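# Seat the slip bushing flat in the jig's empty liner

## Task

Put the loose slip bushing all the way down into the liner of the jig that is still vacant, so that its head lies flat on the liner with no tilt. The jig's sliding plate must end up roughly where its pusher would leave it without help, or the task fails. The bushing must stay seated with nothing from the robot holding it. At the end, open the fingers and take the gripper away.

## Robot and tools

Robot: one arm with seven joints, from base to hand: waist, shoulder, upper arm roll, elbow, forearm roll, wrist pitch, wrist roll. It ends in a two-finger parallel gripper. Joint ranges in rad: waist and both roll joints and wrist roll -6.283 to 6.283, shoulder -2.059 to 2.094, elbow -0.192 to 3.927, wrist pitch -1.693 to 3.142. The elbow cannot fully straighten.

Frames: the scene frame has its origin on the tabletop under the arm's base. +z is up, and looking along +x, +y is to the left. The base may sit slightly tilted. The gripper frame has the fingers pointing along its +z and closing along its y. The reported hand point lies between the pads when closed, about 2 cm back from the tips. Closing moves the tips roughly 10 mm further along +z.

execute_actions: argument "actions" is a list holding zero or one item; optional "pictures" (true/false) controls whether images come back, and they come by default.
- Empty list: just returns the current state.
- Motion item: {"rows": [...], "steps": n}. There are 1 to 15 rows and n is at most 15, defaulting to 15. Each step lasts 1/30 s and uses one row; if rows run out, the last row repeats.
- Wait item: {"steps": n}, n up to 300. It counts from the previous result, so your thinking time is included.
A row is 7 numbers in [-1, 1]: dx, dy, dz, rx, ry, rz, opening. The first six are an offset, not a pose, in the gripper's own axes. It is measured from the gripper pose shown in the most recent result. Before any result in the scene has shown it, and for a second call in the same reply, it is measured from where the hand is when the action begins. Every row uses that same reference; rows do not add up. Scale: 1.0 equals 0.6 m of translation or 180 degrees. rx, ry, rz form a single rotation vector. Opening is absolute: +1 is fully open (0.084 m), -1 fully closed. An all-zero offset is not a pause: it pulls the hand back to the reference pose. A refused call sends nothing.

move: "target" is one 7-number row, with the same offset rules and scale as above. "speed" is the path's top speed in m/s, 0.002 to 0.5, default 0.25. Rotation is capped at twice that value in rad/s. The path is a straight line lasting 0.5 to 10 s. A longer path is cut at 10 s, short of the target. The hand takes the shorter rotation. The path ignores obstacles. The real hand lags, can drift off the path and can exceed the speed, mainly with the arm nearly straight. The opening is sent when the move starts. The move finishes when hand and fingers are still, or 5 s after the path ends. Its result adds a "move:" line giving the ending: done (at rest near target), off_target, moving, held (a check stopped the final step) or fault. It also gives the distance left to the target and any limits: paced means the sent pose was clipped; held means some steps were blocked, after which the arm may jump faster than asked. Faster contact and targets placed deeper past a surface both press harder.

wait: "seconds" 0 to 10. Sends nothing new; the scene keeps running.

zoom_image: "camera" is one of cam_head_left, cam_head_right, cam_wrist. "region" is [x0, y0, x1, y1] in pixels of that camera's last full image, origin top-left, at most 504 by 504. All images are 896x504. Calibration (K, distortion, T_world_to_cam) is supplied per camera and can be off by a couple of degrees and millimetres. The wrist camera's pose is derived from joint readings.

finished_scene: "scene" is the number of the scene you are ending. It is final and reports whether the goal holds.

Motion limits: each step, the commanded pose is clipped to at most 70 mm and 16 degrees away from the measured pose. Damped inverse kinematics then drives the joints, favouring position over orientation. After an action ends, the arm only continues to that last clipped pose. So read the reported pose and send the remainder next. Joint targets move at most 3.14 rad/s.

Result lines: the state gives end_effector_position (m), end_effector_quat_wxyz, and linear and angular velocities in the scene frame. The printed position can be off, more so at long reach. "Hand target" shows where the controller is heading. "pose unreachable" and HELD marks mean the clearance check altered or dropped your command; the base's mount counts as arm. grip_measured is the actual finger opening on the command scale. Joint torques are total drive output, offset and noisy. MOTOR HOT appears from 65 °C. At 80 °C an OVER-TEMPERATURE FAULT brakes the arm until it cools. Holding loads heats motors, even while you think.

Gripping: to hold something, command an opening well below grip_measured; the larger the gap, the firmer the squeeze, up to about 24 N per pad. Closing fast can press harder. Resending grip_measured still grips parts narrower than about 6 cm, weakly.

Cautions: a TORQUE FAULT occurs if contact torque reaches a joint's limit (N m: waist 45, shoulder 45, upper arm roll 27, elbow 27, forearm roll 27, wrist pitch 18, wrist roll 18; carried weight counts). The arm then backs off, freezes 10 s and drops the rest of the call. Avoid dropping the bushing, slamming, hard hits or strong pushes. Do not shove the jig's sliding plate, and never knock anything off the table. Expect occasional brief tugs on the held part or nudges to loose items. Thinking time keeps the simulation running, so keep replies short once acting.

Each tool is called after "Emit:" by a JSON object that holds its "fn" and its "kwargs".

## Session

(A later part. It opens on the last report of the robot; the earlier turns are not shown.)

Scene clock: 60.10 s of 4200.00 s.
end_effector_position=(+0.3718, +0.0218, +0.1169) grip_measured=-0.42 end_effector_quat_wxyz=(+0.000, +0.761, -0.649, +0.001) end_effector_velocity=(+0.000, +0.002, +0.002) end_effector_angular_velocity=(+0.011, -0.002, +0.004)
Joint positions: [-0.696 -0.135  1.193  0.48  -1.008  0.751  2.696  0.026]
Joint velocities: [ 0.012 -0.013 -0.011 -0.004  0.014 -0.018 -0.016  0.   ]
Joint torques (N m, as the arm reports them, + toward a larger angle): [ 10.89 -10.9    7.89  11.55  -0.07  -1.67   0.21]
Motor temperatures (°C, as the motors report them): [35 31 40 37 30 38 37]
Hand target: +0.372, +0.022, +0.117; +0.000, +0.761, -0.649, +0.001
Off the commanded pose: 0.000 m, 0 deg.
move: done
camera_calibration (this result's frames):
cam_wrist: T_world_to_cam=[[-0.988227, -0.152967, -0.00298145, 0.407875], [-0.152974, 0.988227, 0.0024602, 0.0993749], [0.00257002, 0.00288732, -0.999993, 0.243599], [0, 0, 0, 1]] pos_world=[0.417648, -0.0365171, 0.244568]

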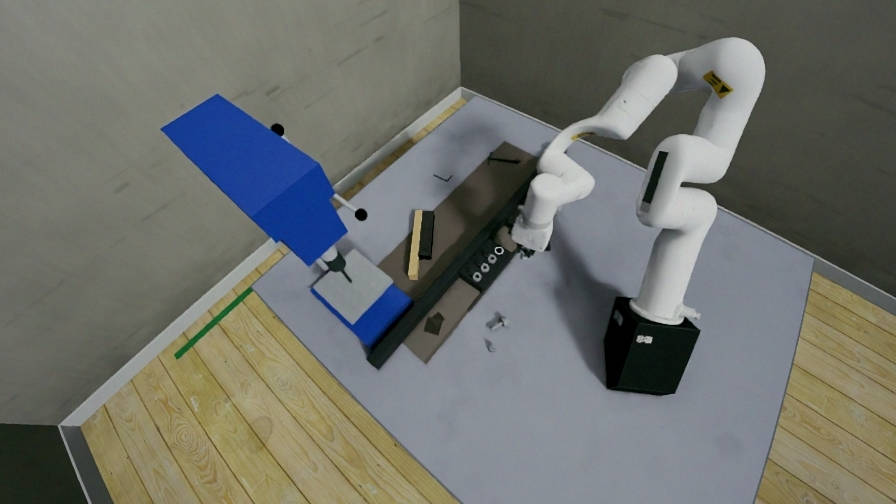

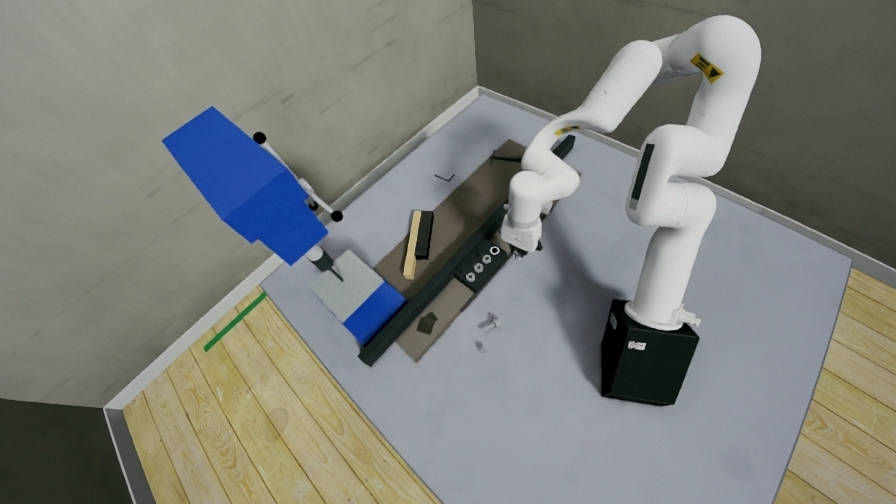

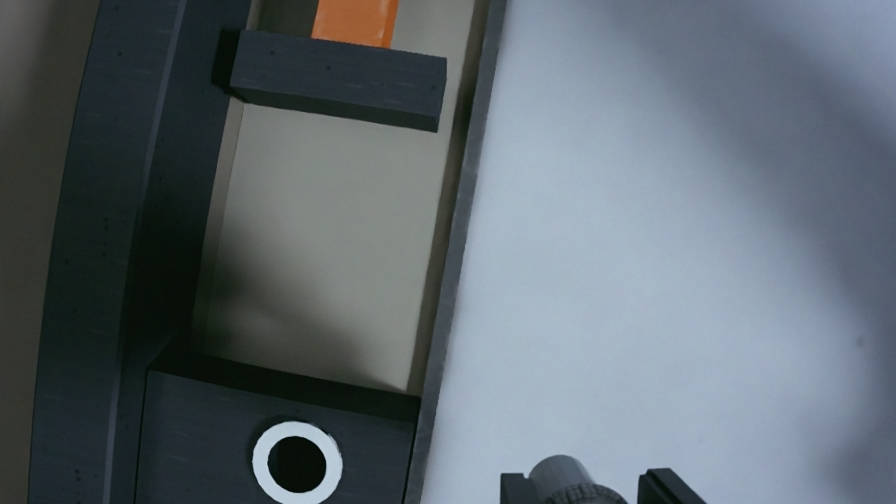

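Emit:
{"fn": "move", "kwargs": {"target": [-0.0024,-0.1327,0,0,0,0,-0.9], "speed": 0.12}}

Emit:
{"fn": "move", "kwargs": {"target": [0,0,0.030,0,0,0,-0.9], "speed": 0.03}}

Emit:
{"fn": "zoom_image", "kwargs": {"camera": "cam_wrist", "region": [480,404,680,504]}}

Scene clock: 61.87 s of 4200.00 s.
end_effector_position=(+0.4497, +0.0362, +0.1173) grip_measured=-0.42 end_effector_quat_wxyz=(+0.000, +0.762, -0.648, +0.001) end_effector_velocity=(+0.002, -0.002, -0.001) end_effector_angular_velocity=(-0.006, +0.002, -0.005)
Joint positions: [-0.634  0.282  1.159  0.77  -1.235  1.098  2.735  0.026]
Joint velocities: [ 0.005  0.005 -0.007  0.007 -0.002  0.009  0.001  0.   ]
Joint torques (N m, as the arm reports them, + toward a larger angle): [ 13.74 -17.43  12.9    8.32  -0.01  -1.85   0.19]
Motor temperatures (°C, as the motors report them): [35 31 40 37 30 38 37]
Hand target: +0.450, +0.036, +0.117; +0.000, +0.761, -0.648, +0.001
Off the commanded pose: 0.001 m, 0 deg.
move: done
camera_calibration (this result's frames):
cam_wrist: T_world_to_cam=[[-0.988017, -0.154314, -0.00298113, 0.487077], [-0.154322, 0.988018, 0.00248672, 0.0976864], [0.00256168, 0.00291698, -0.999992, 0.243762], [0, 0, 0, 1]] pos_world=[0.495691, -0.0220641, 0.24497]

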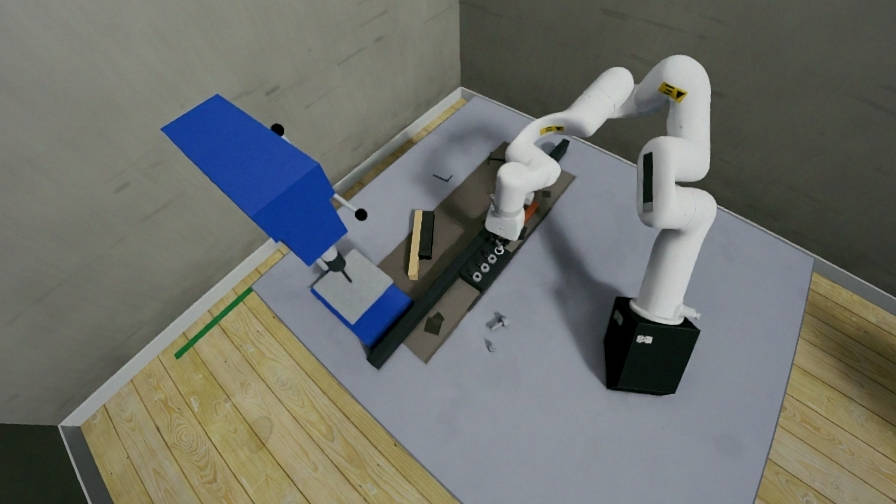

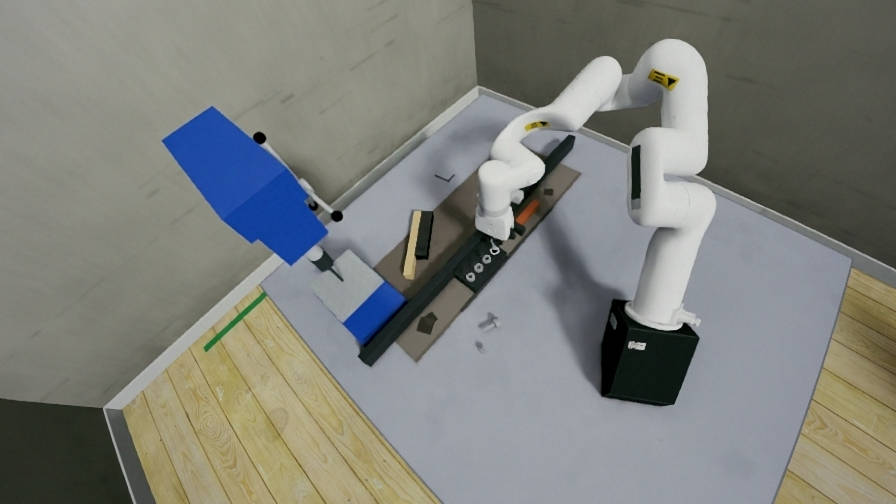

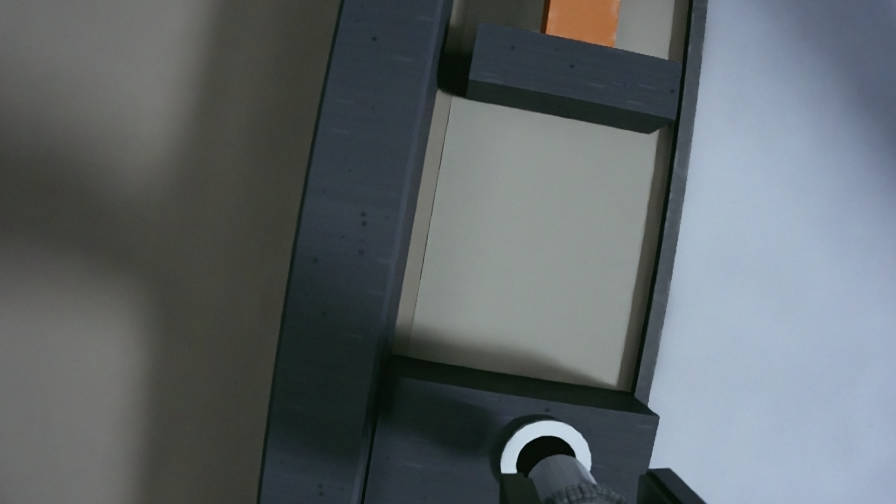

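Scene clock: 62.73 s of 4200.00 s.
end_effector_position=(+0.4498, +0.0362, +0.0995) grip_measured=-0.42 end_effector_quat_wxyz=(+0.000, +0.762, -0.648, +0.001) end_effector_velocity=(+0.001, +0.001, +0.001) end_effector_angular_velocity=(+0.002, -0.004, +0.002)
Joint positions: [-0.618  0.335  1.111  0.775 -1.302  1.101  2.762  0.026]
Joint velocities: [ 0.002  0.002  0.001  0.001 -0.003  0.     0.001  0.   ]
Joint torques (N m, as the arm reports them, + toward a larger angle): [ 13.82 -17.58  13.16   7.12   0.09  -1.68   0.21]
Motor temperatures (°C, as the motors report them): [35 31 40 37 30 38 37]
Hand target: +0.450, +0.036, +0.099; +0.000, +0.762, -0.648, +0.001
Off the commanded pose: 0.000 m, 0 deg.
move: done
camera_calibration (this result's frames):
cam_wrist: T_world_to_cam=[[-0.988008, -0.154373, -0.00313997, 0.487138], [-0.154381, 0.988008, 0.00255762, 0.0977553], [0.00270749, 0.0030117, -0.999992, 0.225839], [0, 0, 0, 1]] pos_world=[0.495776, -0.0220624, 0.227117]

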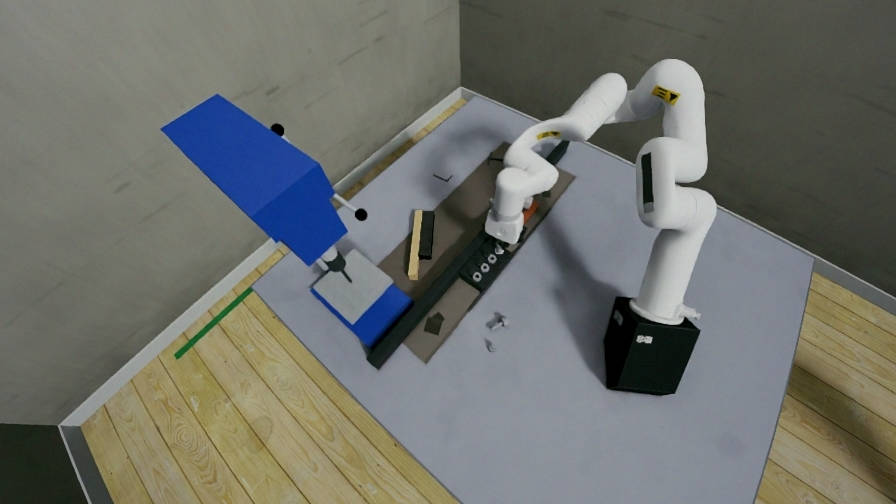

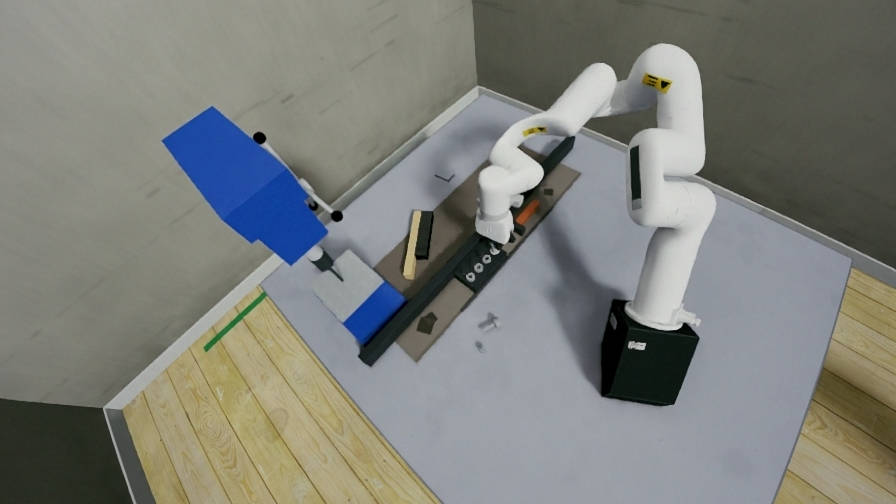

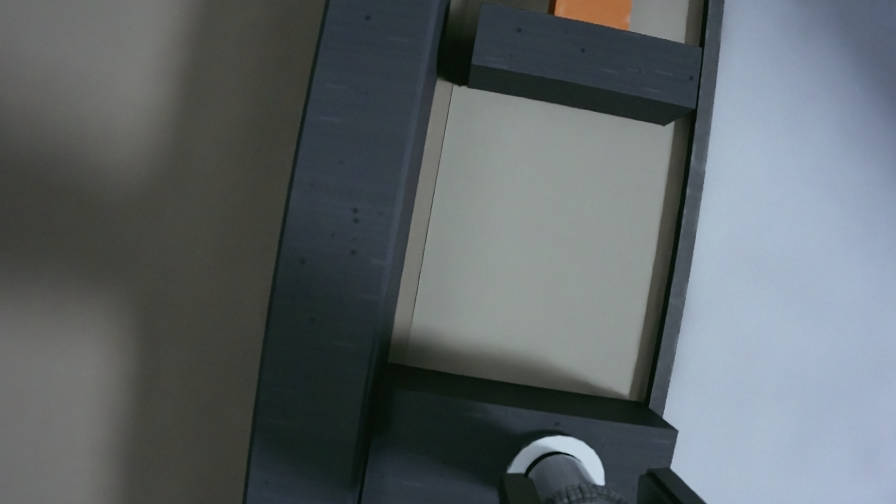

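Region (480, 404, 680, 504) of cam_wrist's 896x504 image, scaled by 2.520, with more detail than that image has.

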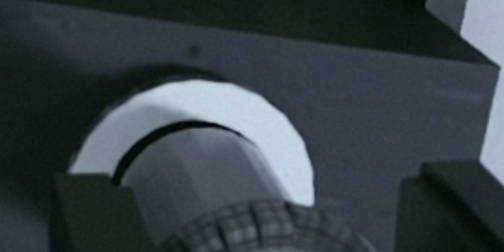

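Emit:
{"fn": "execute_actions", "kwargs": {"actions": []}}

Scene clock: 64.37 s of 4200.00 s.
end_effector_position=(+0.4498, +0.0361, +0.0993) grip_measured=-0.42 end_effector_quat_wxyz=(+0.000, +0.762, -0.648, +0.001) end_effector_velocity=(-0.000, -0.000, -0.000) end_effector_angular_velocity=(-0.001, +0.001, -0.000)
Joint positions: [-0.618  0.335  1.111  0.775 -1.303  1.102  2.762  0.026]
Joint velocities: [-0.001 -0.001 -0.    -0.001  0.    -0.    -0.    -0.   ]
Joint torques (N m, as the arm reports them, + toward a larger angle): [ 14.1  -17.74  13.35   7.26   0.04  -1.75   0.14]
Motor temperatures (°C, as the motors report them): [35 31 40 37 30 38 37]
Hand target: +0.450, +0.036, +0.099; +0.000, +0.762, -0.648, +0.001
Off the commanded pose: 0.000 m, 0 deg.
Steps of this call (steps 1 to 49: nothing new was sent). Readings (end_effector_position):
1: (+0.4498, +0.0362, +0.0995)
2: (+0.4499, +0.0362, +0.0995)
4: (+0.4498, +0.0362, +0.0995)
8: (+0.4498, +0.0362, +0.0994)
49: the state above
camera_calibration (this result's frames):
cam_wrist: T_world_to_cam=[[-0.988014, -0.154338, -0.00300755, 0.487093], [-0.154346, 0.988014, 0.00248143, 0.0977785], [0.00258852, 0.00291589, -0.999992, 0.225778], [0, 0, 0, 1]] pos_world=[0.495761, -0.022088, 0.226999]

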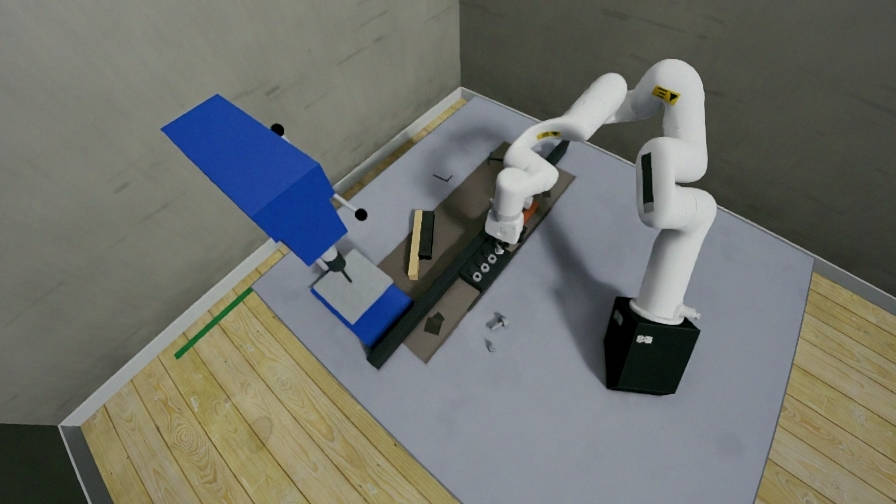

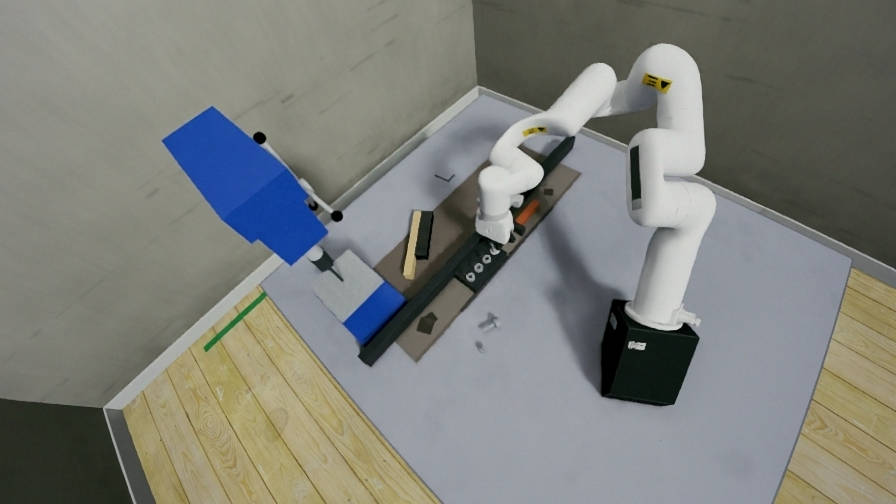

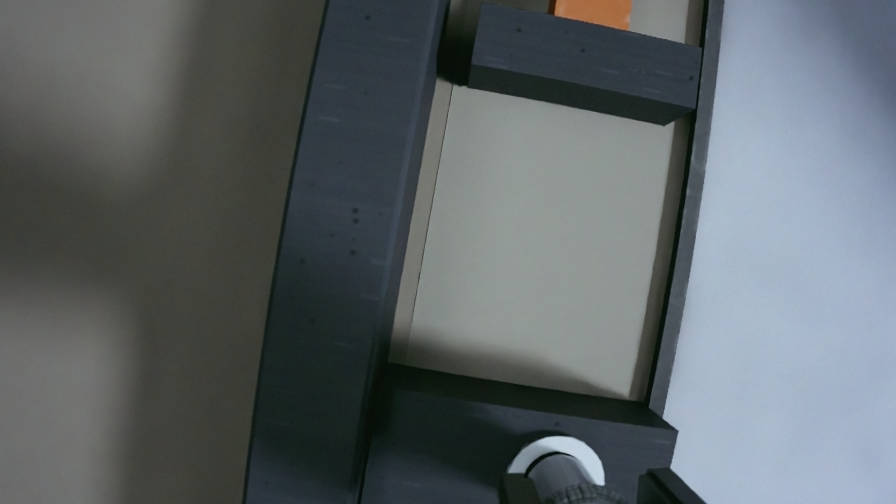

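Emit:
{"fn": "move", "kwargs": {"target": [0,-0.0012,0,0,0,0,-0.9], "speed": 0.005}}

Emit:
{"fn": "zoom_image", "kwargs": {"camera": "cam_wrist", "region": [480,404,680,504]}}

Scene clock: 65.80 s of 4200.00 s.
end_effector_position=(+0.4505, +0.0363, +0.0994) grip_measured=-0.42 end_effector_quat_wxyz=(+0.000, +0.762, -0.648, +0.001) end_effector_velocity=(-0.000, +0.001, +0.000) end_effector_angular_velocity=(+0.001, -0.001, +0.002)
Joint positions: [-0.616  0.337  1.11   0.778 -1.303  1.103  2.761  0.026]
Joint velocities: [ 0.001  0.     0.    -0.001 -0.    -0.001 -0.    -0.   ]
Joint torques (N m, as the arm reports them, + toward a larger angle): [ 14.07 -17.91  13.42   7.3   -0.03  -1.76   0.19]
Motor temperatures (°C, as the motors report them): [35 31 41 37 30 38 37]
Hand target: +0.451, +0.036, +0.099; +0.000, +0.762, -0.648, +0.001
Off the commanded pose: 0.000 m, 0 deg.
move: done
camera_calibration (this result's frames):
cam_wrist: T_world_to_cam=[[-0.988013, -0.154342, -0.00300841, 0.487807], [-0.15435, 0.988013, 0.00248803, 0.0977725], [0.00258834, 0.00292256, -0.999992, 0.22578], [0, 0, 0, 1]] pos_world=[0.496467, -0.0219712, 0.227002]

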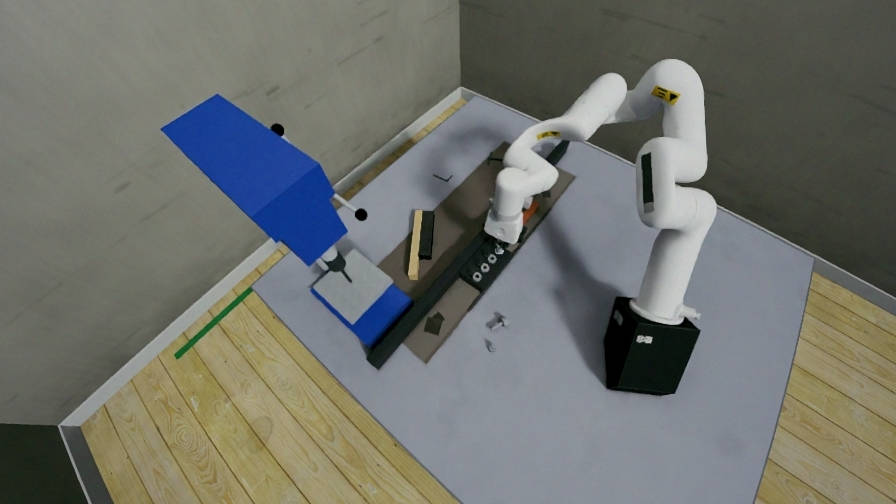

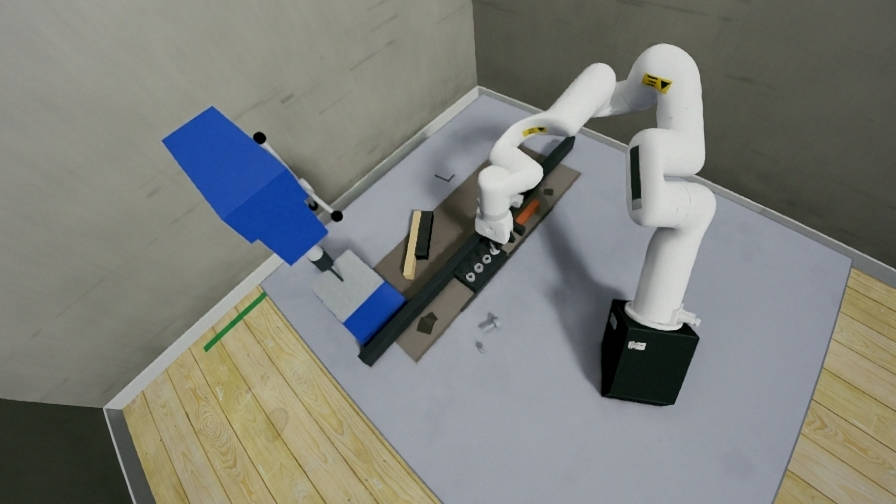

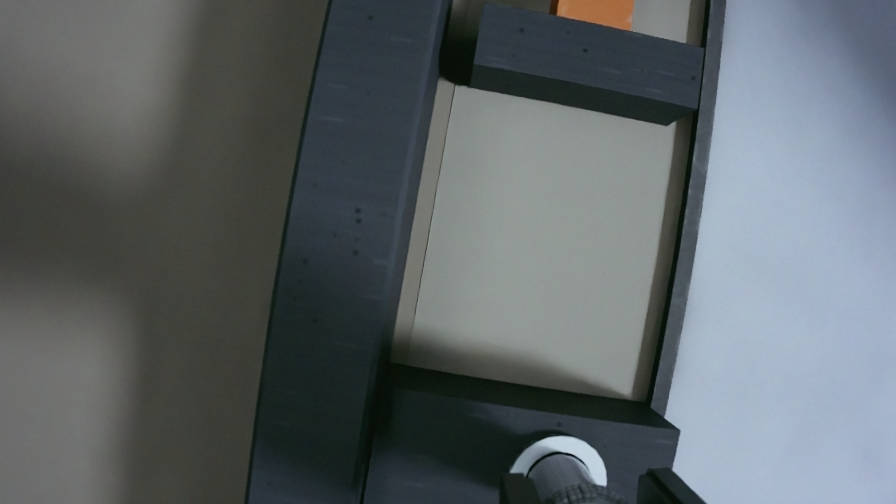

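Region (480, 404, 680, 504) of cam_wrist's 896x504 image, scaled by 2.520, with more detail than that image has.

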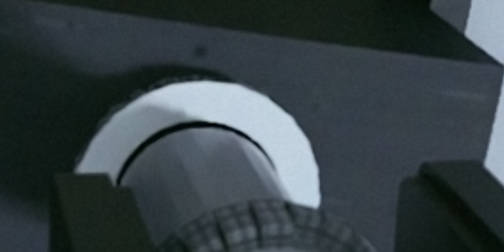

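Emit:
{"fn": "move", "kwargs": {"target": [0,0,0.0075,0,0,0,-0.9], "speed": 0.003}}

Emit:
{"fn": "zoom_image", "kwargs": {"camera": "cam_wrist", "region": [480,404,680,504]}}

Scene clock: 68.53 s of 4200.00 s.
end_effector_position=(+0.4506, +0.0360, +0.0947) grip_measured=-0.42 end_effector_quat_wxyz=(+0.001, +0.761, -0.648, +0.001) end_effector_velocity=(-0.000, +0.001, +0.001) end_effector_angular_velocity=(+0.000, -0.002, +0.003)
Joint positions: [-0.613  0.35   1.098  0.779 -1.319  1.104  2.767  0.026]
Joint velocities: [ 0.002 -0.001  0.002 -0.001  0.001  0.     0.    -0.   ]
Joint torques (N m, as the arm reports them, + toward a larger angle): [ 13.94 -17.48  13.43   5.56   0.64  -1.52   0.19]
Motor temperatures (°C, as the motors report them): [35 31 41 37 30 38 37]
Hand target: +0.451, +0.036, +0.095; +0.000, +0.762, -0.648, +0.001
Off the commanded pose: 0.000 m, 0 deg.
move: done
camera_calibration (this result's frames):
cam_wrist: T_world_to_cam=[[-0.988079, -0.153922, -0.00270225, 0.487815], [-0.153927, 0.98808, 0.00212856, 0.0978966], [0.00234241, 0.00251913, -0.999994, 0.221212], [0, 0, 0, 1]] pos_world=[0.496551, -0.0222017, 0.22232]

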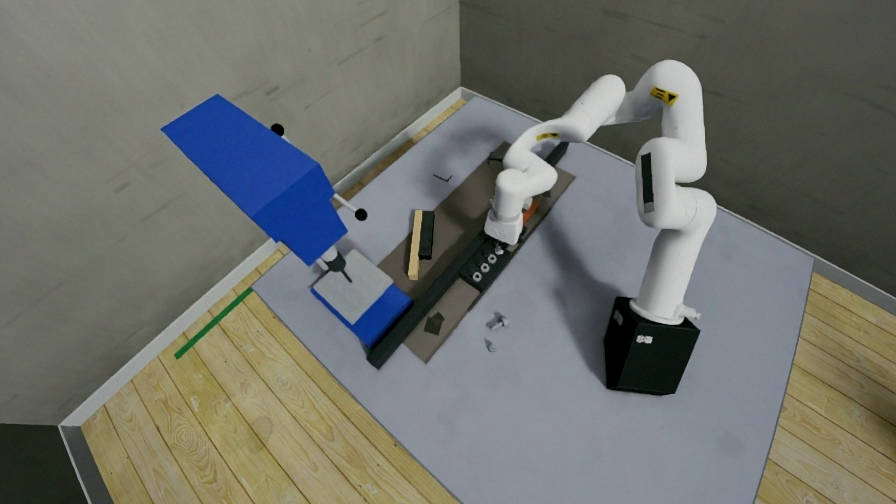

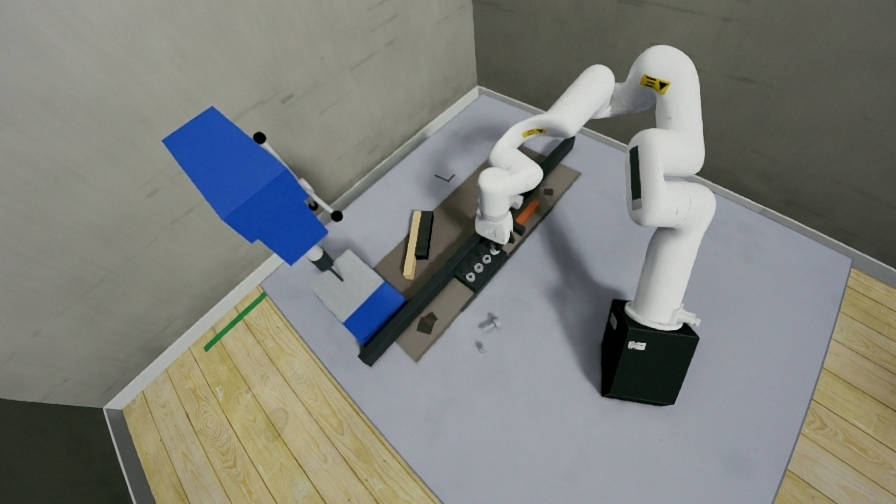

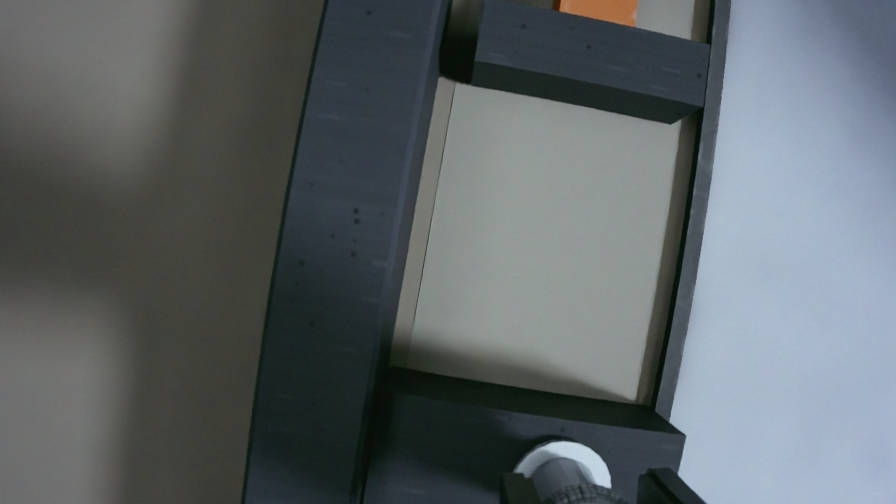

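Region (480, 404, 680, 504) of cam_wrist's 896x504 image, scaled by 2.520, with more detail than that image has.

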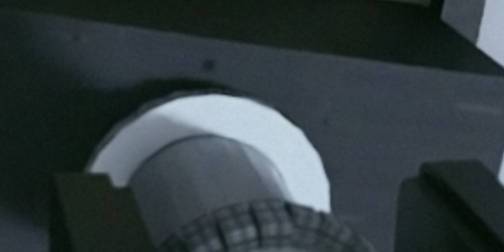

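Emit:
{"fn": "move", "kwargs": {"target": [0,0,0.006,0,0,0,-0.9], "speed": 0.003}}

Emit:
{"fn": "zoom_image", "kwargs": {"camera": "cam_wrist", "region": [480,404,680,504]}}

Scene clock: 70.43 s of 4200.00 s.
end_effector_position=(+0.4506, +0.0360, +0.0911) grip_measured=-0.42 end_effector_quat_wxyz=(+0.001, +0.761, -0.648, +0.001) end_effector_velocity=(+0.000, +0.000, -0.000) end_effector_angular_velocity=(+0.001, +0.000, -0.001)
Joint positions: [-0.61   0.36   1.089  0.781 -1.332  1.104  2.772  0.026]
Joint velocities: [-0.     0.001 -0.     0.001 -0.    -0.     0.     0.   ]
Joint torques (N m, as the arm reports them, + toward a larger angle): [ 13.61 -17.3   12.83   5.28   0.62  -1.42   0.19]
Motor temperatures (°C, as the motors report them): [35 31 41 37 30 38 37]
Hand target: +0.451, +0.036, +0.091; +0.001, +0.761, -0.648, +0.001
Off the commanded pose: 0.000 m, 0 deg.
move: done
camera_calibration (this result's frames):
cam_wrist: T_world_to_cam=[[-0.988077, -0.153935, -0.00274089, 0.487831], [-0.153941, 0.988078, 0.00215882, 0.0979034], [0.00237589, 0.00255502, -0.999994, 0.217623], [0, 0, 0, 1]] pos_world=[0.496569, -0.0221981, 0.218747]

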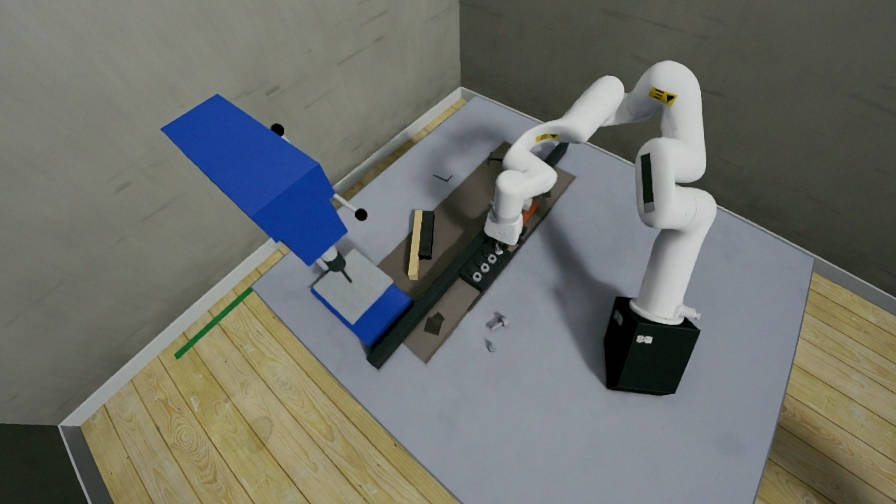

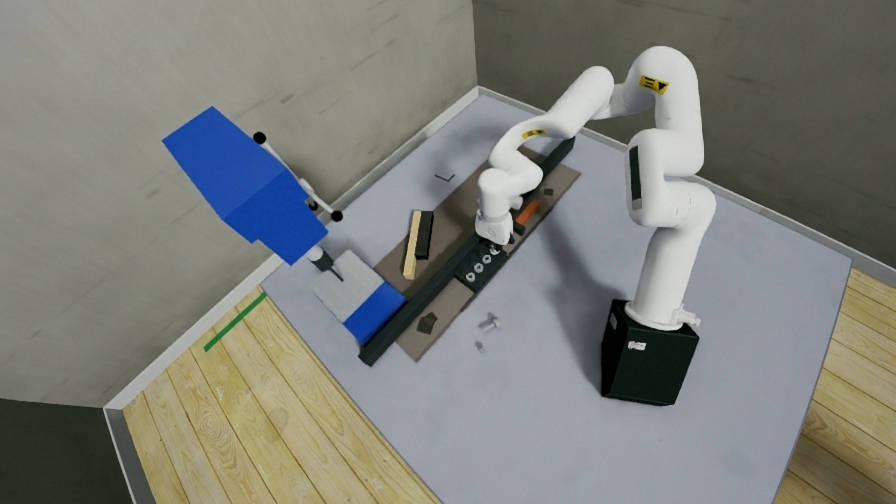

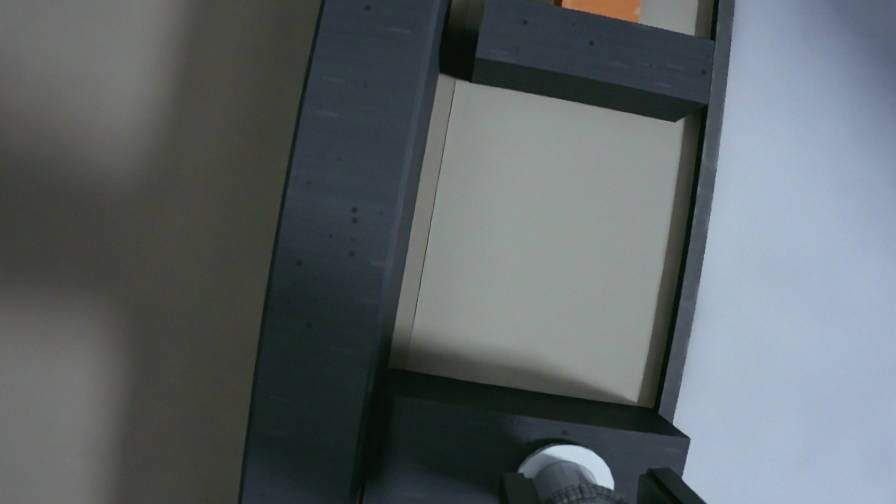

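Region (480, 404, 680, 504) of cam_wrist's 896x504 image, scaled by 2.520, with more detail than that image has.

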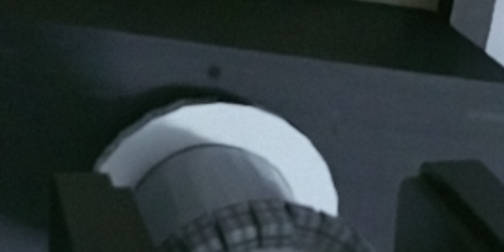

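Entering (head unchanged relative to fingers). Descend.

Emit:
{"fn": "move", "kwargs": {"target": [0,0,0.042,0,0,0,-0.9], "speed": 0.01}}

Scene clock: 73.47 s of 4200.00 s.
end_effector_position=(+0.4506, +0.0360, +0.0659) grip_measured=-0.42 end_effector_quat_wxyz=(+0.001, +0.761, -0.648, +0.001) end_effector_velocity=(+0.000, -0.000, -0.000) end_effector_angular_velocity=(-0.001, -0.001, -0.000)
Joint positions: [-0.594  0.427  1.026  0.794 -1.418  1.104  2.801  0.026]
Joint velocities: [ 0.001 -0.    -0.001  0.    -0.002  0.     0.    -0.   ]
Joint torques (N m, as the arm reports them, + toward a larger angle): [ 13.06 -18.08  12.5    5.97  -0.29  -1.68   0.14]
Motor temperatures (°C, as the motors report them): [35 32 41 37 30 38 37]
Hand target: +0.451, +0.036, +0.066; +0.001, +0.761, -0.648, +0.001
Off the commanded pose: 0.000 m, 0 deg.
move: done
camera_calibration (this result's frames):
cam_wrist: T_world_to_cam=[[-0.988056, -0.154074, -0.00257602, 0.487726], [-0.15408, 0.988056, 0.00221449, 0.098029], [0.00220405, 0.00258495, -0.999994, 0.192534], [0, 0, 0, 1]] pos_world=[0.49658, -0.0222098, 0.193572]

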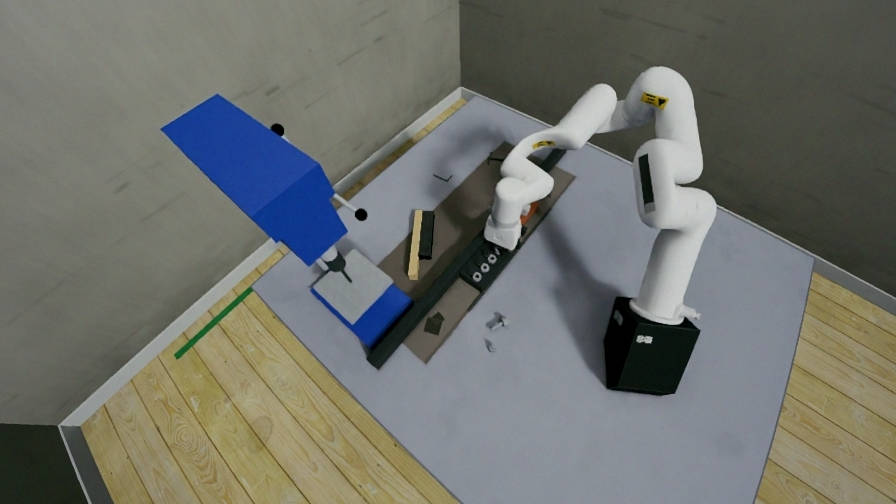

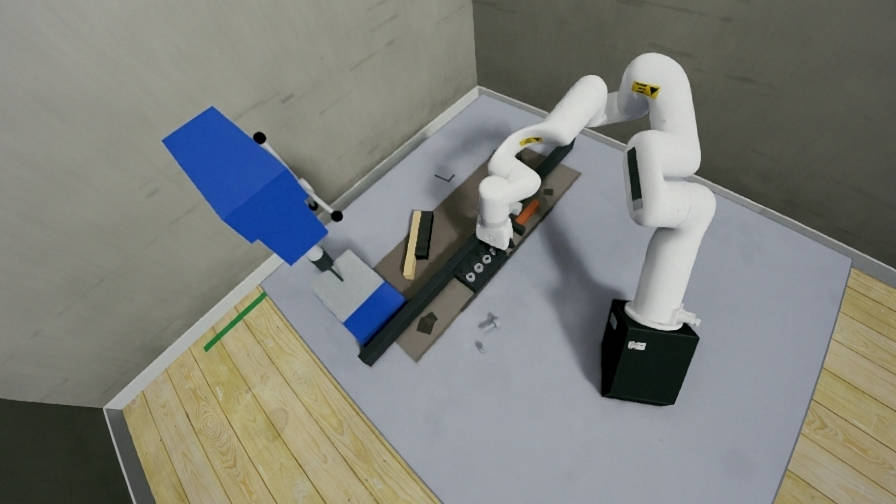

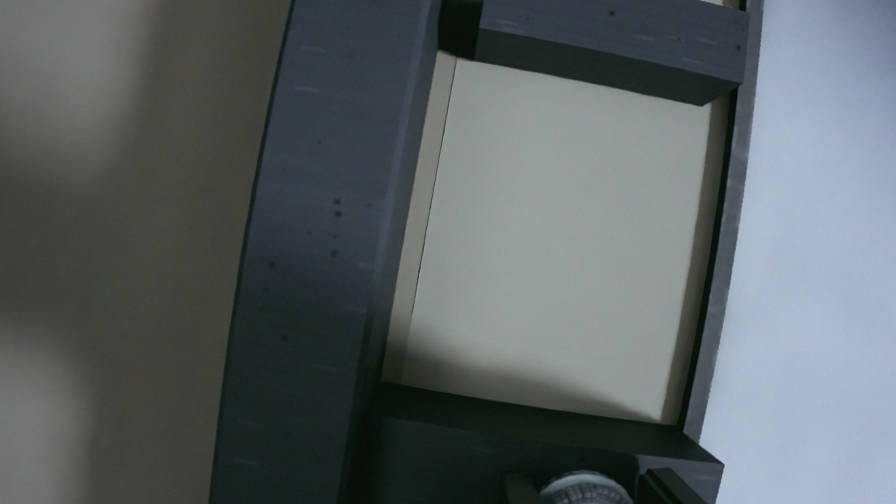

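Emit:
{"fn": "execute_actions", "kwargs": {"actions": [{"rows":[[0,0,0,0,0,0,-0.25]],"steps":12}], "pictures": false}}

Emit:
{"fn": "move", "kwargs": {"target": [0,0,-0.04,0,0,0,-0.25], "speed": 0.04}}

Emit:
{"fn": "execute_actions", "kwargs": {"actions": [{"rows":[[0,0,0,0,0,0,-0.6],[0,0,0,0,0,0,-0.6],[0,0,0,0,0,0,-0.6],[0,0,0,0,0,0,-0.8],[0,0,0,0,0,0,-0.8],[0,0,0,0,0,0,-1]],"steps":15}]}}

Scene clock: 74.63 s of 4200.00 s.
end_effector_position=(+0.4507, +0.0358, +0.0658) grip_measured=-0.27 end_effector_quat_wxyz=(+0.001, +0.761, -0.648, +0.001) end_effector_velocity=(-0.001, +0.002, +0.001) end_effector_angular_velocity=(+0.002, -0.000, +0.004)
Joint positions: [-0.594  0.427  1.026  0.794 -1.418  1.104  2.801  0.032]
Joint velocities: [ 0.002  0.001  0.002 -0.002  0.001  0.    -0.     0.   ]
Joint torques (N m, as the arm reports them, + toward a larger angle): [ 13.98 -18.49  13.47   5.22  -0.05  -1.71   0.23]
Motor temperatures (°C, as the motors report them): [35 32 41 37 30 38 37]
Hand target: +0.451, +0.036, +0.066; +0.001, +0.761, -0.648, +0.001
Off the commanded pose: 0.000 m, 0 deg.
Steps of this call (steps 1 to 23: nothing new was sent; steps 24 to 35: all 12 steps of this action). Readings (end_effector_position):
24: (+0.4506, +0.0360, +0.0659)
25: (+0.4506, +0.0360, +0.0659)
27: (+0.4509, +0.0354, +0.0654)
31: (+0.4508, +0.0354, +0.0655)
35: the state above

Scene clock: 75.77 s of 4200.00 s.
end_effector_position=(+0.4504, +0.0359, +0.0897) grip_measured=-0.27 end_effector_quat_wxyz=(+0.001, +0.761, -0.648, +0.001) end_effector_velocity=(-0.000, -0.001, -0.000) end_effector_angular_velocity=(-0.000, +0.003, -0.002)
Joint positions: [-0.609  0.363  1.085  0.781 -1.336  1.104  2.773  0.032]
Joint velocities: [-0.002 -0.001 -0.    -0.     0.003 -0.001 -0.001  0.   ]
Joint torques (N m, as the arm reports them, + toward a larger angle): [ 13.85 -17.81  13.36   6.65   0.03  -1.76   0.3 ]
Motor temperatures (°C, as the motors report them): [35 32 41 37 30 38 37]
Hand target: +0.451, +0.036, +0.090; +0.001, +0.761, -0.648, +0.001
Off the commanded pose: 0.000 m, 0 deg.
move: done
camera_calibration (this result's frames):
cam_wrist: T_world_to_cam=[[-0.988088, -0.153872, -0.00216597, 0.487599], [-0.153877, 0.988088, 0.0020324, 0.0979682], [0.00182743, 0.00234148, -0.999996, 0.216454], [0, 0, 0, 1]] pos_world=[0.49647, -0.02228, 0.21731]

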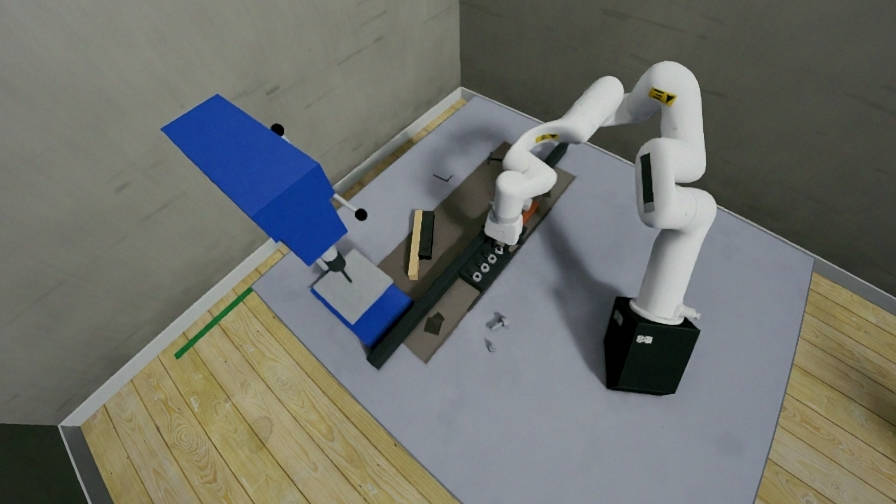

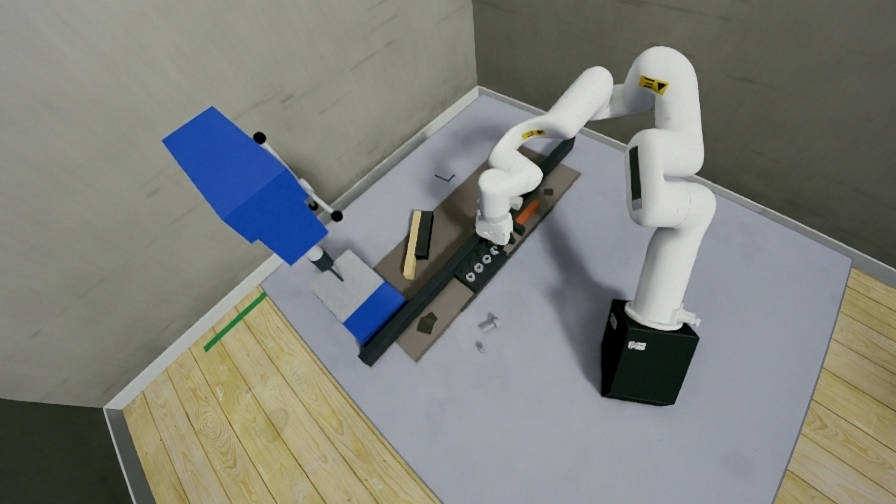

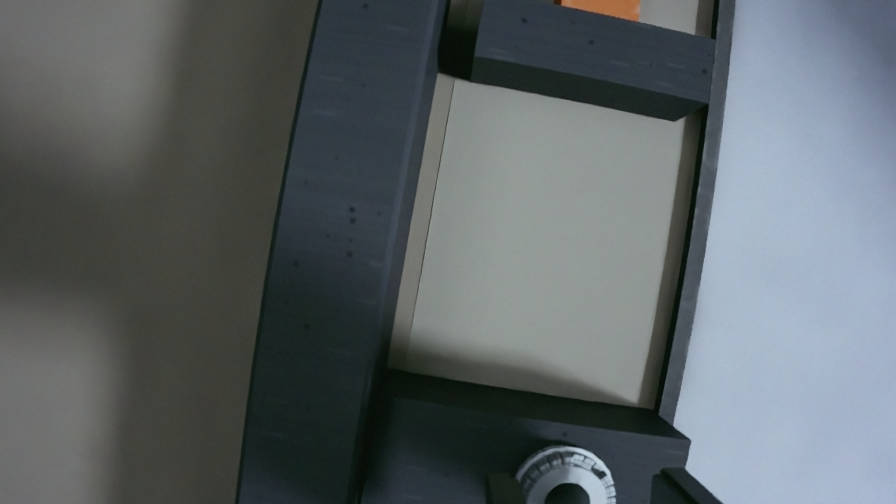

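Scene clock: 76.27 s of 4200.00 s.
end_effector_position=(+0.4504, +0.0359, +0.0897) grip_measured=-1.00 end_effector_quat_wxyz=(+0.001, +0.761, -0.648, +0.001) end_effector_velocity=(-0.000, +0.000, -0.000) end_effector_angular_velocity=(+0.000, +0.001, +0.001)
Joint positions: [-0.609  0.363  1.085  0.781 -1.336  1.104  2.773  0.   ]
Joint velocities: [ 0.     0.001 -0.    -0.     0.     0.001 -0.     0.   ]
Joint torques (N m, as the arm reports them, + toward a larger angle): [ 14.1  -17.89  13.4    6.64   0.    -1.74   0.22]
Motor temperatures (°C, as the motors report them): [35 32 41 37 30 38 37]
Hand target: +0.450, +0.036, +0.090; +0.001, +0.761, -0.648, +0.001
Off the commanded pose: 0.000 m, 0 deg.
Steps of this call (steps 1 to 15: all 15 steps of this action). Readings (end_effector_position):
1: (+0.4504, +0.0359, +0.0897)
2: (+0.4504, +0.0359, +0.0897)
4: (+0.4504, +0.0359, +0.0896)
8: (+0.4504, +0.0359, +0.0896)
15: the state above
camera_calibration (this result's frames):
cam_wrist: T_world_to_cam=[[-0.988088, -0.153872, -0.00215026, 0.487593], [-0.153877, 0.988088, 0.00203737, 0.0979669], [0.00181115, 0.00234398, -0.999996, 0.216454], [0, 0, 0, 1]] pos_world=[0.496468, -0.0222802, 0.217302]

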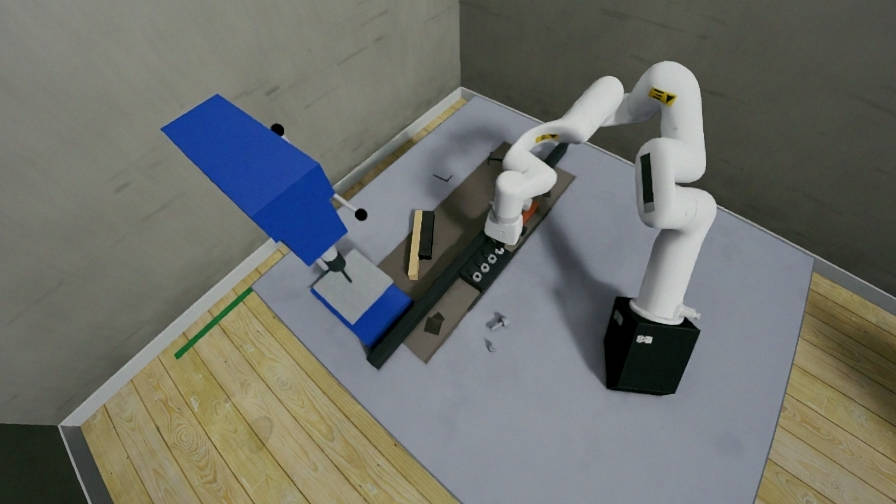

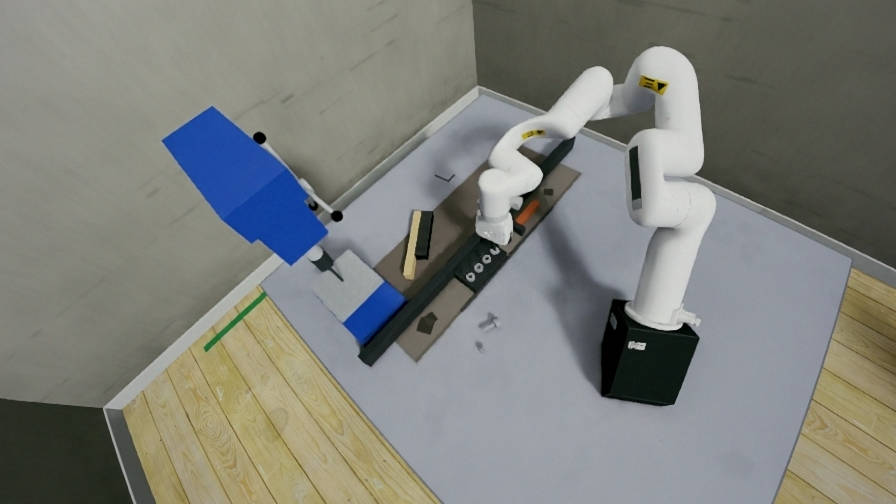

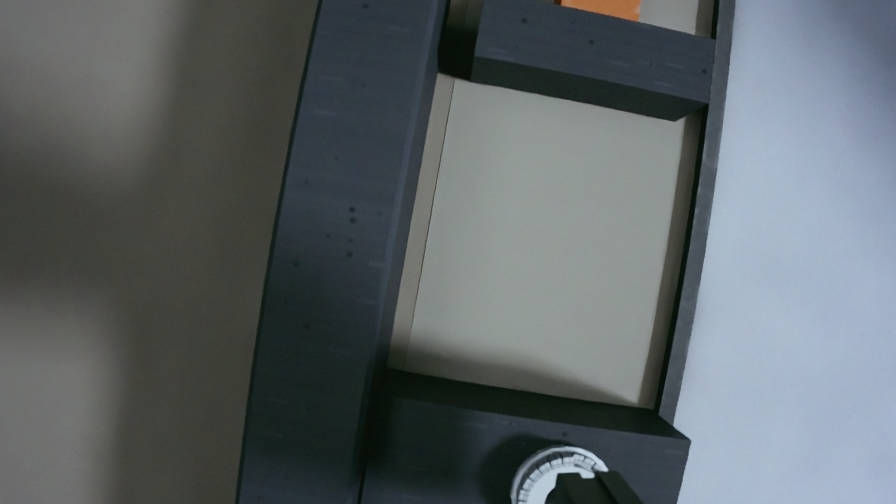

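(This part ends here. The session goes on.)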